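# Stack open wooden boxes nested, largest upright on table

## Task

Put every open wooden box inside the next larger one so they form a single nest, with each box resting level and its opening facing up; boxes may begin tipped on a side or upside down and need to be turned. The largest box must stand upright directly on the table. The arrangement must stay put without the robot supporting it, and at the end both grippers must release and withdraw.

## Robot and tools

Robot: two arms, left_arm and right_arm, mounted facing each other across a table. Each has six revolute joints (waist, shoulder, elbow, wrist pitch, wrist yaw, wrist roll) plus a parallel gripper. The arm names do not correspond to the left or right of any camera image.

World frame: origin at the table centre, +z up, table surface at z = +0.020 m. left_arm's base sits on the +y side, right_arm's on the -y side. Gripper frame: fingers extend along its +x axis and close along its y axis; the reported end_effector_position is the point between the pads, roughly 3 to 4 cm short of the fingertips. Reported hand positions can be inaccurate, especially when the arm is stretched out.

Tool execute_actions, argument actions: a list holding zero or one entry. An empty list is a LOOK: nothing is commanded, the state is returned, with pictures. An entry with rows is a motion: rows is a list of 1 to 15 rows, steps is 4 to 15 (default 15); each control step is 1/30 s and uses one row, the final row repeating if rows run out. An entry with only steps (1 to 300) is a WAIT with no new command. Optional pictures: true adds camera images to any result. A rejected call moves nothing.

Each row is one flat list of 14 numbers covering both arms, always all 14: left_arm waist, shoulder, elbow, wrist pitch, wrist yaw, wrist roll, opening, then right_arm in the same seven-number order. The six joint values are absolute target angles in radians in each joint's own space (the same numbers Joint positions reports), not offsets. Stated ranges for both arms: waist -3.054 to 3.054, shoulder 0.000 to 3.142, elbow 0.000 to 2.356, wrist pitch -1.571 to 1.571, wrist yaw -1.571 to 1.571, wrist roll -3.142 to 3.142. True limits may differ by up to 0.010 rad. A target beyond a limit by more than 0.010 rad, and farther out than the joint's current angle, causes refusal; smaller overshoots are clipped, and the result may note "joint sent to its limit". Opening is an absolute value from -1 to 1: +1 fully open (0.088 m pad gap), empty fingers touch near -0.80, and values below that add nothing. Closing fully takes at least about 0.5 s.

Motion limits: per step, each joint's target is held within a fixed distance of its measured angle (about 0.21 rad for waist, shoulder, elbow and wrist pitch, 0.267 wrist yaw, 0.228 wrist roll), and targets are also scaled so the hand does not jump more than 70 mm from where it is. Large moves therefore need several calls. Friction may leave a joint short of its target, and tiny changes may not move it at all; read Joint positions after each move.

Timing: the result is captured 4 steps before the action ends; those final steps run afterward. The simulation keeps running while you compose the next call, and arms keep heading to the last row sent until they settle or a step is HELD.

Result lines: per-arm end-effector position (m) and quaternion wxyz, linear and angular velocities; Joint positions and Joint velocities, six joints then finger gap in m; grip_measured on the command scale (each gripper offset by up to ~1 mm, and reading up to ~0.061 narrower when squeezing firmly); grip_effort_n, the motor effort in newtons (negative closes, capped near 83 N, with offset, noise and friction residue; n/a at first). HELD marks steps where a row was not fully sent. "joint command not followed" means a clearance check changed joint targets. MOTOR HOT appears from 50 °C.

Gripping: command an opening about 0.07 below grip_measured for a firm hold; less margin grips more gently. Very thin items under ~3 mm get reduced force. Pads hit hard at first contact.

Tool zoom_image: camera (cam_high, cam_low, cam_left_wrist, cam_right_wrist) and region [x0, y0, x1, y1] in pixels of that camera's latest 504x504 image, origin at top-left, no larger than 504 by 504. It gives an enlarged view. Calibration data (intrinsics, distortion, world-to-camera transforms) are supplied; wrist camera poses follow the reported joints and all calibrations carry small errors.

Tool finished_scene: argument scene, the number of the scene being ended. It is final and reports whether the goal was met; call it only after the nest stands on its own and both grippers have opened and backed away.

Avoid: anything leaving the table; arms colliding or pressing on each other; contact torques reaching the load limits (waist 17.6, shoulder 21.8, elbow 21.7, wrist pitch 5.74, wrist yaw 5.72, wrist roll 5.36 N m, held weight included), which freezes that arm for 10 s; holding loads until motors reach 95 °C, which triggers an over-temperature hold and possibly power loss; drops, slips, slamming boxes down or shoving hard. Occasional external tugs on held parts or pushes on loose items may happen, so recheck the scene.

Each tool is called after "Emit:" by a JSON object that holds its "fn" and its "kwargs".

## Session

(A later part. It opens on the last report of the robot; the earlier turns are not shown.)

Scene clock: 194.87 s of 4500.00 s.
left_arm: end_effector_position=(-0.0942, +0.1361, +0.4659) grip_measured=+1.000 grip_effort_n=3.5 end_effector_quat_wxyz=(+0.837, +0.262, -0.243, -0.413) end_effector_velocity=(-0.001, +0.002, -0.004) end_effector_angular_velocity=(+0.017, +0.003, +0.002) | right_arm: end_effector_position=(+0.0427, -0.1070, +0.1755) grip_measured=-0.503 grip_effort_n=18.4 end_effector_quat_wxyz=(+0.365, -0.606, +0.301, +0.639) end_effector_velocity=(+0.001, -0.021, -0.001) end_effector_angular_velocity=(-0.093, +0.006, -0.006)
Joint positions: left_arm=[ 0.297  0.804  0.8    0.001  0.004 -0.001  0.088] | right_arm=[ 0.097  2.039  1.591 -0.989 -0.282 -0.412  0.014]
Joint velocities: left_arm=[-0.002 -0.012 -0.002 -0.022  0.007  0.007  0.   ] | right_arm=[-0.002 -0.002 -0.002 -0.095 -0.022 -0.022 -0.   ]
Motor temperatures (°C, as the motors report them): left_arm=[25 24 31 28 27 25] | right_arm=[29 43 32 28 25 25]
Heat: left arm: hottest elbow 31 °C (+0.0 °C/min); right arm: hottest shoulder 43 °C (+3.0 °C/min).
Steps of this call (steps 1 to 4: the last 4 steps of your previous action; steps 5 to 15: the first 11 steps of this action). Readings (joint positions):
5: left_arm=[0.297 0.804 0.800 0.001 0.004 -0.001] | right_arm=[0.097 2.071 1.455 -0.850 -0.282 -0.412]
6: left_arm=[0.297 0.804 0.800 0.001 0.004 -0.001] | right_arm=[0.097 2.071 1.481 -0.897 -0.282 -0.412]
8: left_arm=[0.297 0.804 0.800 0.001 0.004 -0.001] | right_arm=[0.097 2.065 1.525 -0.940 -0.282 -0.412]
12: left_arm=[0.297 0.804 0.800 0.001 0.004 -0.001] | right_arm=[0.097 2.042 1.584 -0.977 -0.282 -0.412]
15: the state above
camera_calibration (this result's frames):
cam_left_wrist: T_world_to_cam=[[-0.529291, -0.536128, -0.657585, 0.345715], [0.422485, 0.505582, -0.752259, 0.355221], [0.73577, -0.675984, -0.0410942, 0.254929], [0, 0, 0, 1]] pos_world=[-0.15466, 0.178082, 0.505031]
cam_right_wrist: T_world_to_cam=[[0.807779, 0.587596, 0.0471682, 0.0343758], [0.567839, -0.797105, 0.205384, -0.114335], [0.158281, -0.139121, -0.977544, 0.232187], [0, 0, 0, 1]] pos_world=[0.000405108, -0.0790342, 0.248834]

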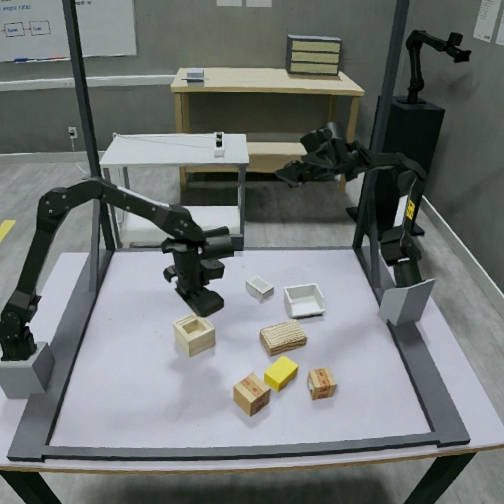

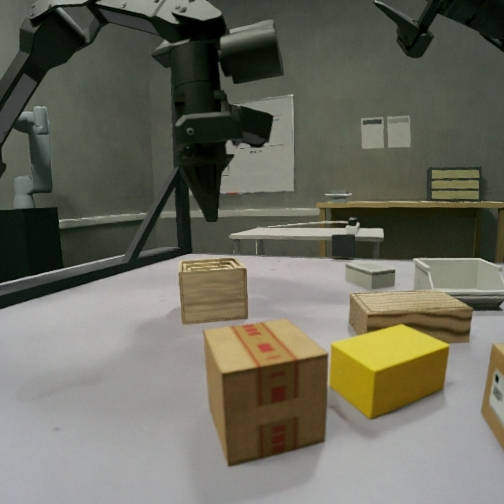

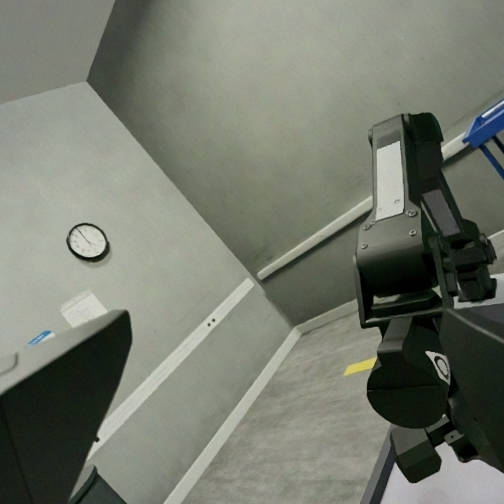

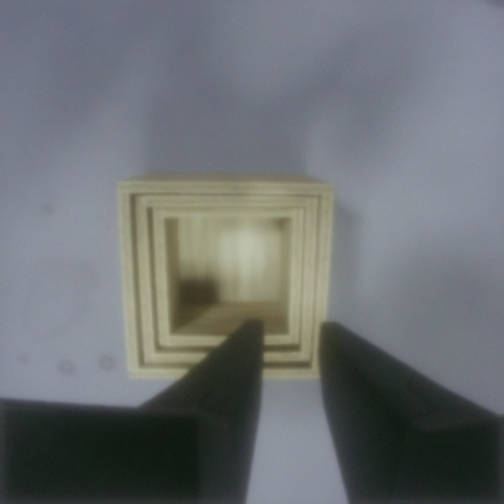

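Nested.

Emit:
{"fn": "execute_actions", "kwargs": {"actions": [{"rows":[[0.3,0.8,0.8,0,0,0,1,0.2,1.7,1.5,-1.1,-0.28,-0.3,0.5]],"steps":15}]}}

Emit:
{"fn": "execute_actions", "kwargs": {"actions": [{"steps":15}]}}

Emit:
{"fn": "finished_scene", "kwargs": {"scene": 1}}

Scene clock: 195.37 s of 4500.00 s.
left_arm: end_effector_position=(-0.0942, +0.1361, +0.4659) grip_measured=+1.000 grip_effort_n=3.5 end_effector_quat_wxyz=(+0.837, +0.262, -0.243, -0.413) end_effector_velocity=(-0.002, +0.001, -0.002) end_effector_angular_velocity=(+0.004, +0.010, -0.007) | right_arm: end_effector_position=(-0.0147, -0.1639, +0.2615) grip_measured=+0.445 grip_effort_n=16.5 end_effector_quat_wxyz=(+0.380, -0.575, +0.257, +0.677) end_effector_velocity=(-0.016, -0.030, +0.068) end_effector_angular_velocity=(+0.125, +0.066, -0.006)
Joint positions: left_arm=[ 0.297  0.804  0.8    0.001  0.004 -0.001  0.088] | right_arm=[ 0.198  1.706  1.525 -1.092 -0.28  -0.308  0.061]
Joint velocities: left_arm=[-0.002 -0.007 -0.002 -0.007  0.007 -0.007  0.   ] | right_arm=[-0.002 -0.212 -0.002 -0.066 -0.022  0.051  0.027]
Motor temperatures (°C, as the motors report them): left_arm=[25 24 31 28 27 25] | right_arm=[29 43 32 28 25 25]
Heat: left arm: hottest elbow 31 °C (+0.0 °C/min); right arm: hottest shoulder 43 °C (+3.0 °C/min).
Steps of this call (steps 1 to 4: the last 4 steps of your previous action; steps 5 to 15: the first 11 steps of this action). Readings (joint positions):
5: left_arm=[0.297 0.804 0.800 0.001 0.004 -0.001] | right_arm=[0.100 2.024 1.587 -0.997 -0.281 -0.397]
6: left_arm=[0.297 0.804 0.800 0.001 0.004 -0.001] | right_arm=[0.109 2.001 1.571 -1.020 -0.279 -0.375]
8: left_arm=[0.297 0.804 0.800 0.001 0.004 -0.001] | right_arm=[0.144 1.927 1.536 -1.066 -0.279 -0.346]
12: left_arm=[0.297 0.804 0.800 0.001 0.004 -0.001] | right_arm=[0.196 1.766 1.525 -1.083 -0.280 -0.316]
15: the state above

Scene clock: 195.87 s of 4500.00 s.
left_arm: end_effector_position=(-0.0942, +0.1361, +0.4659) grip_measured=+1.000 grip_effort_n=3.5 end_effector_quat_wxyz=(+0.837, +0.262, -0.243, -0.413) end_effector_velocity=(+0.002, +0.002, +0.000) end_effector_angular_velocity=(-0.020, +0.017, +0.015) | right_arm: end_effector_position=(-0.0129, -0.1676, +0.2590) grip_measured=+0.496 grip_effort_n=18.4 end_effector_quat_wxyz=(+0.380, -0.577, +0.264, +0.673) end_effector_velocity=(-0.001, -0.006, -0.001) end_effector_angular_velocity=(-0.026, +0.014, +0.003)
Joint positions: left_arm=[ 0.297  0.804  0.8    0.001  0.004 -0.001  0.088] | right_arm=[ 0.198  1.703  1.513 -1.099 -0.28  -0.302  0.063]
Joint velocities: left_arm=[-0.002 -0.002 -0.002 -0.007 -0.022 -0.022  0.   ] | right_arm=[-0.002 -0.002 -0.002 -0.022 -0.022 -0.007 -0.   ]
Motor temperatures (°C, as the motors report them): left_arm=[25 24 31 28 27 25] | right_arm=[29 43 32 28 25 25]
Heat: left arm: hottest elbow 31 °C (+0.0 °C/min); right arm: hottest shoulder 43 °C (+3.0 °C/min).
Kept back: nothing.
Steps of this call (steps 1 to 4: the last 4 steps of your previous action; steps 5 to 15: the robot went on to your last target). Readings (joint positions):
1: left_arm=[0.297 0.804 0.800 0.001 0.004 -0.001] | right_arm=[0.198 1.703 1.525 -1.093 -0.280 -0.307]
2: left_arm=[0.297 0.804 0.800 0.001 0.004 -0.001] | right_arm=[0.198 1.703 1.523 -1.093 -0.280 -0.306]
4: left_arm=[0.297 0.804 0.800 0.001 0.004 -0.001] | right_arm=[0.198 1.703 1.516 -1.096 -0.280 -0.304]
8: left_arm=[0.297 0.804 0.800 0.001 0.004 -0.001] | right_arm=[0.198 1.703 1.513 -1.099 -0.280 -0.303]
15: the state above

The scene is finished: the task was done.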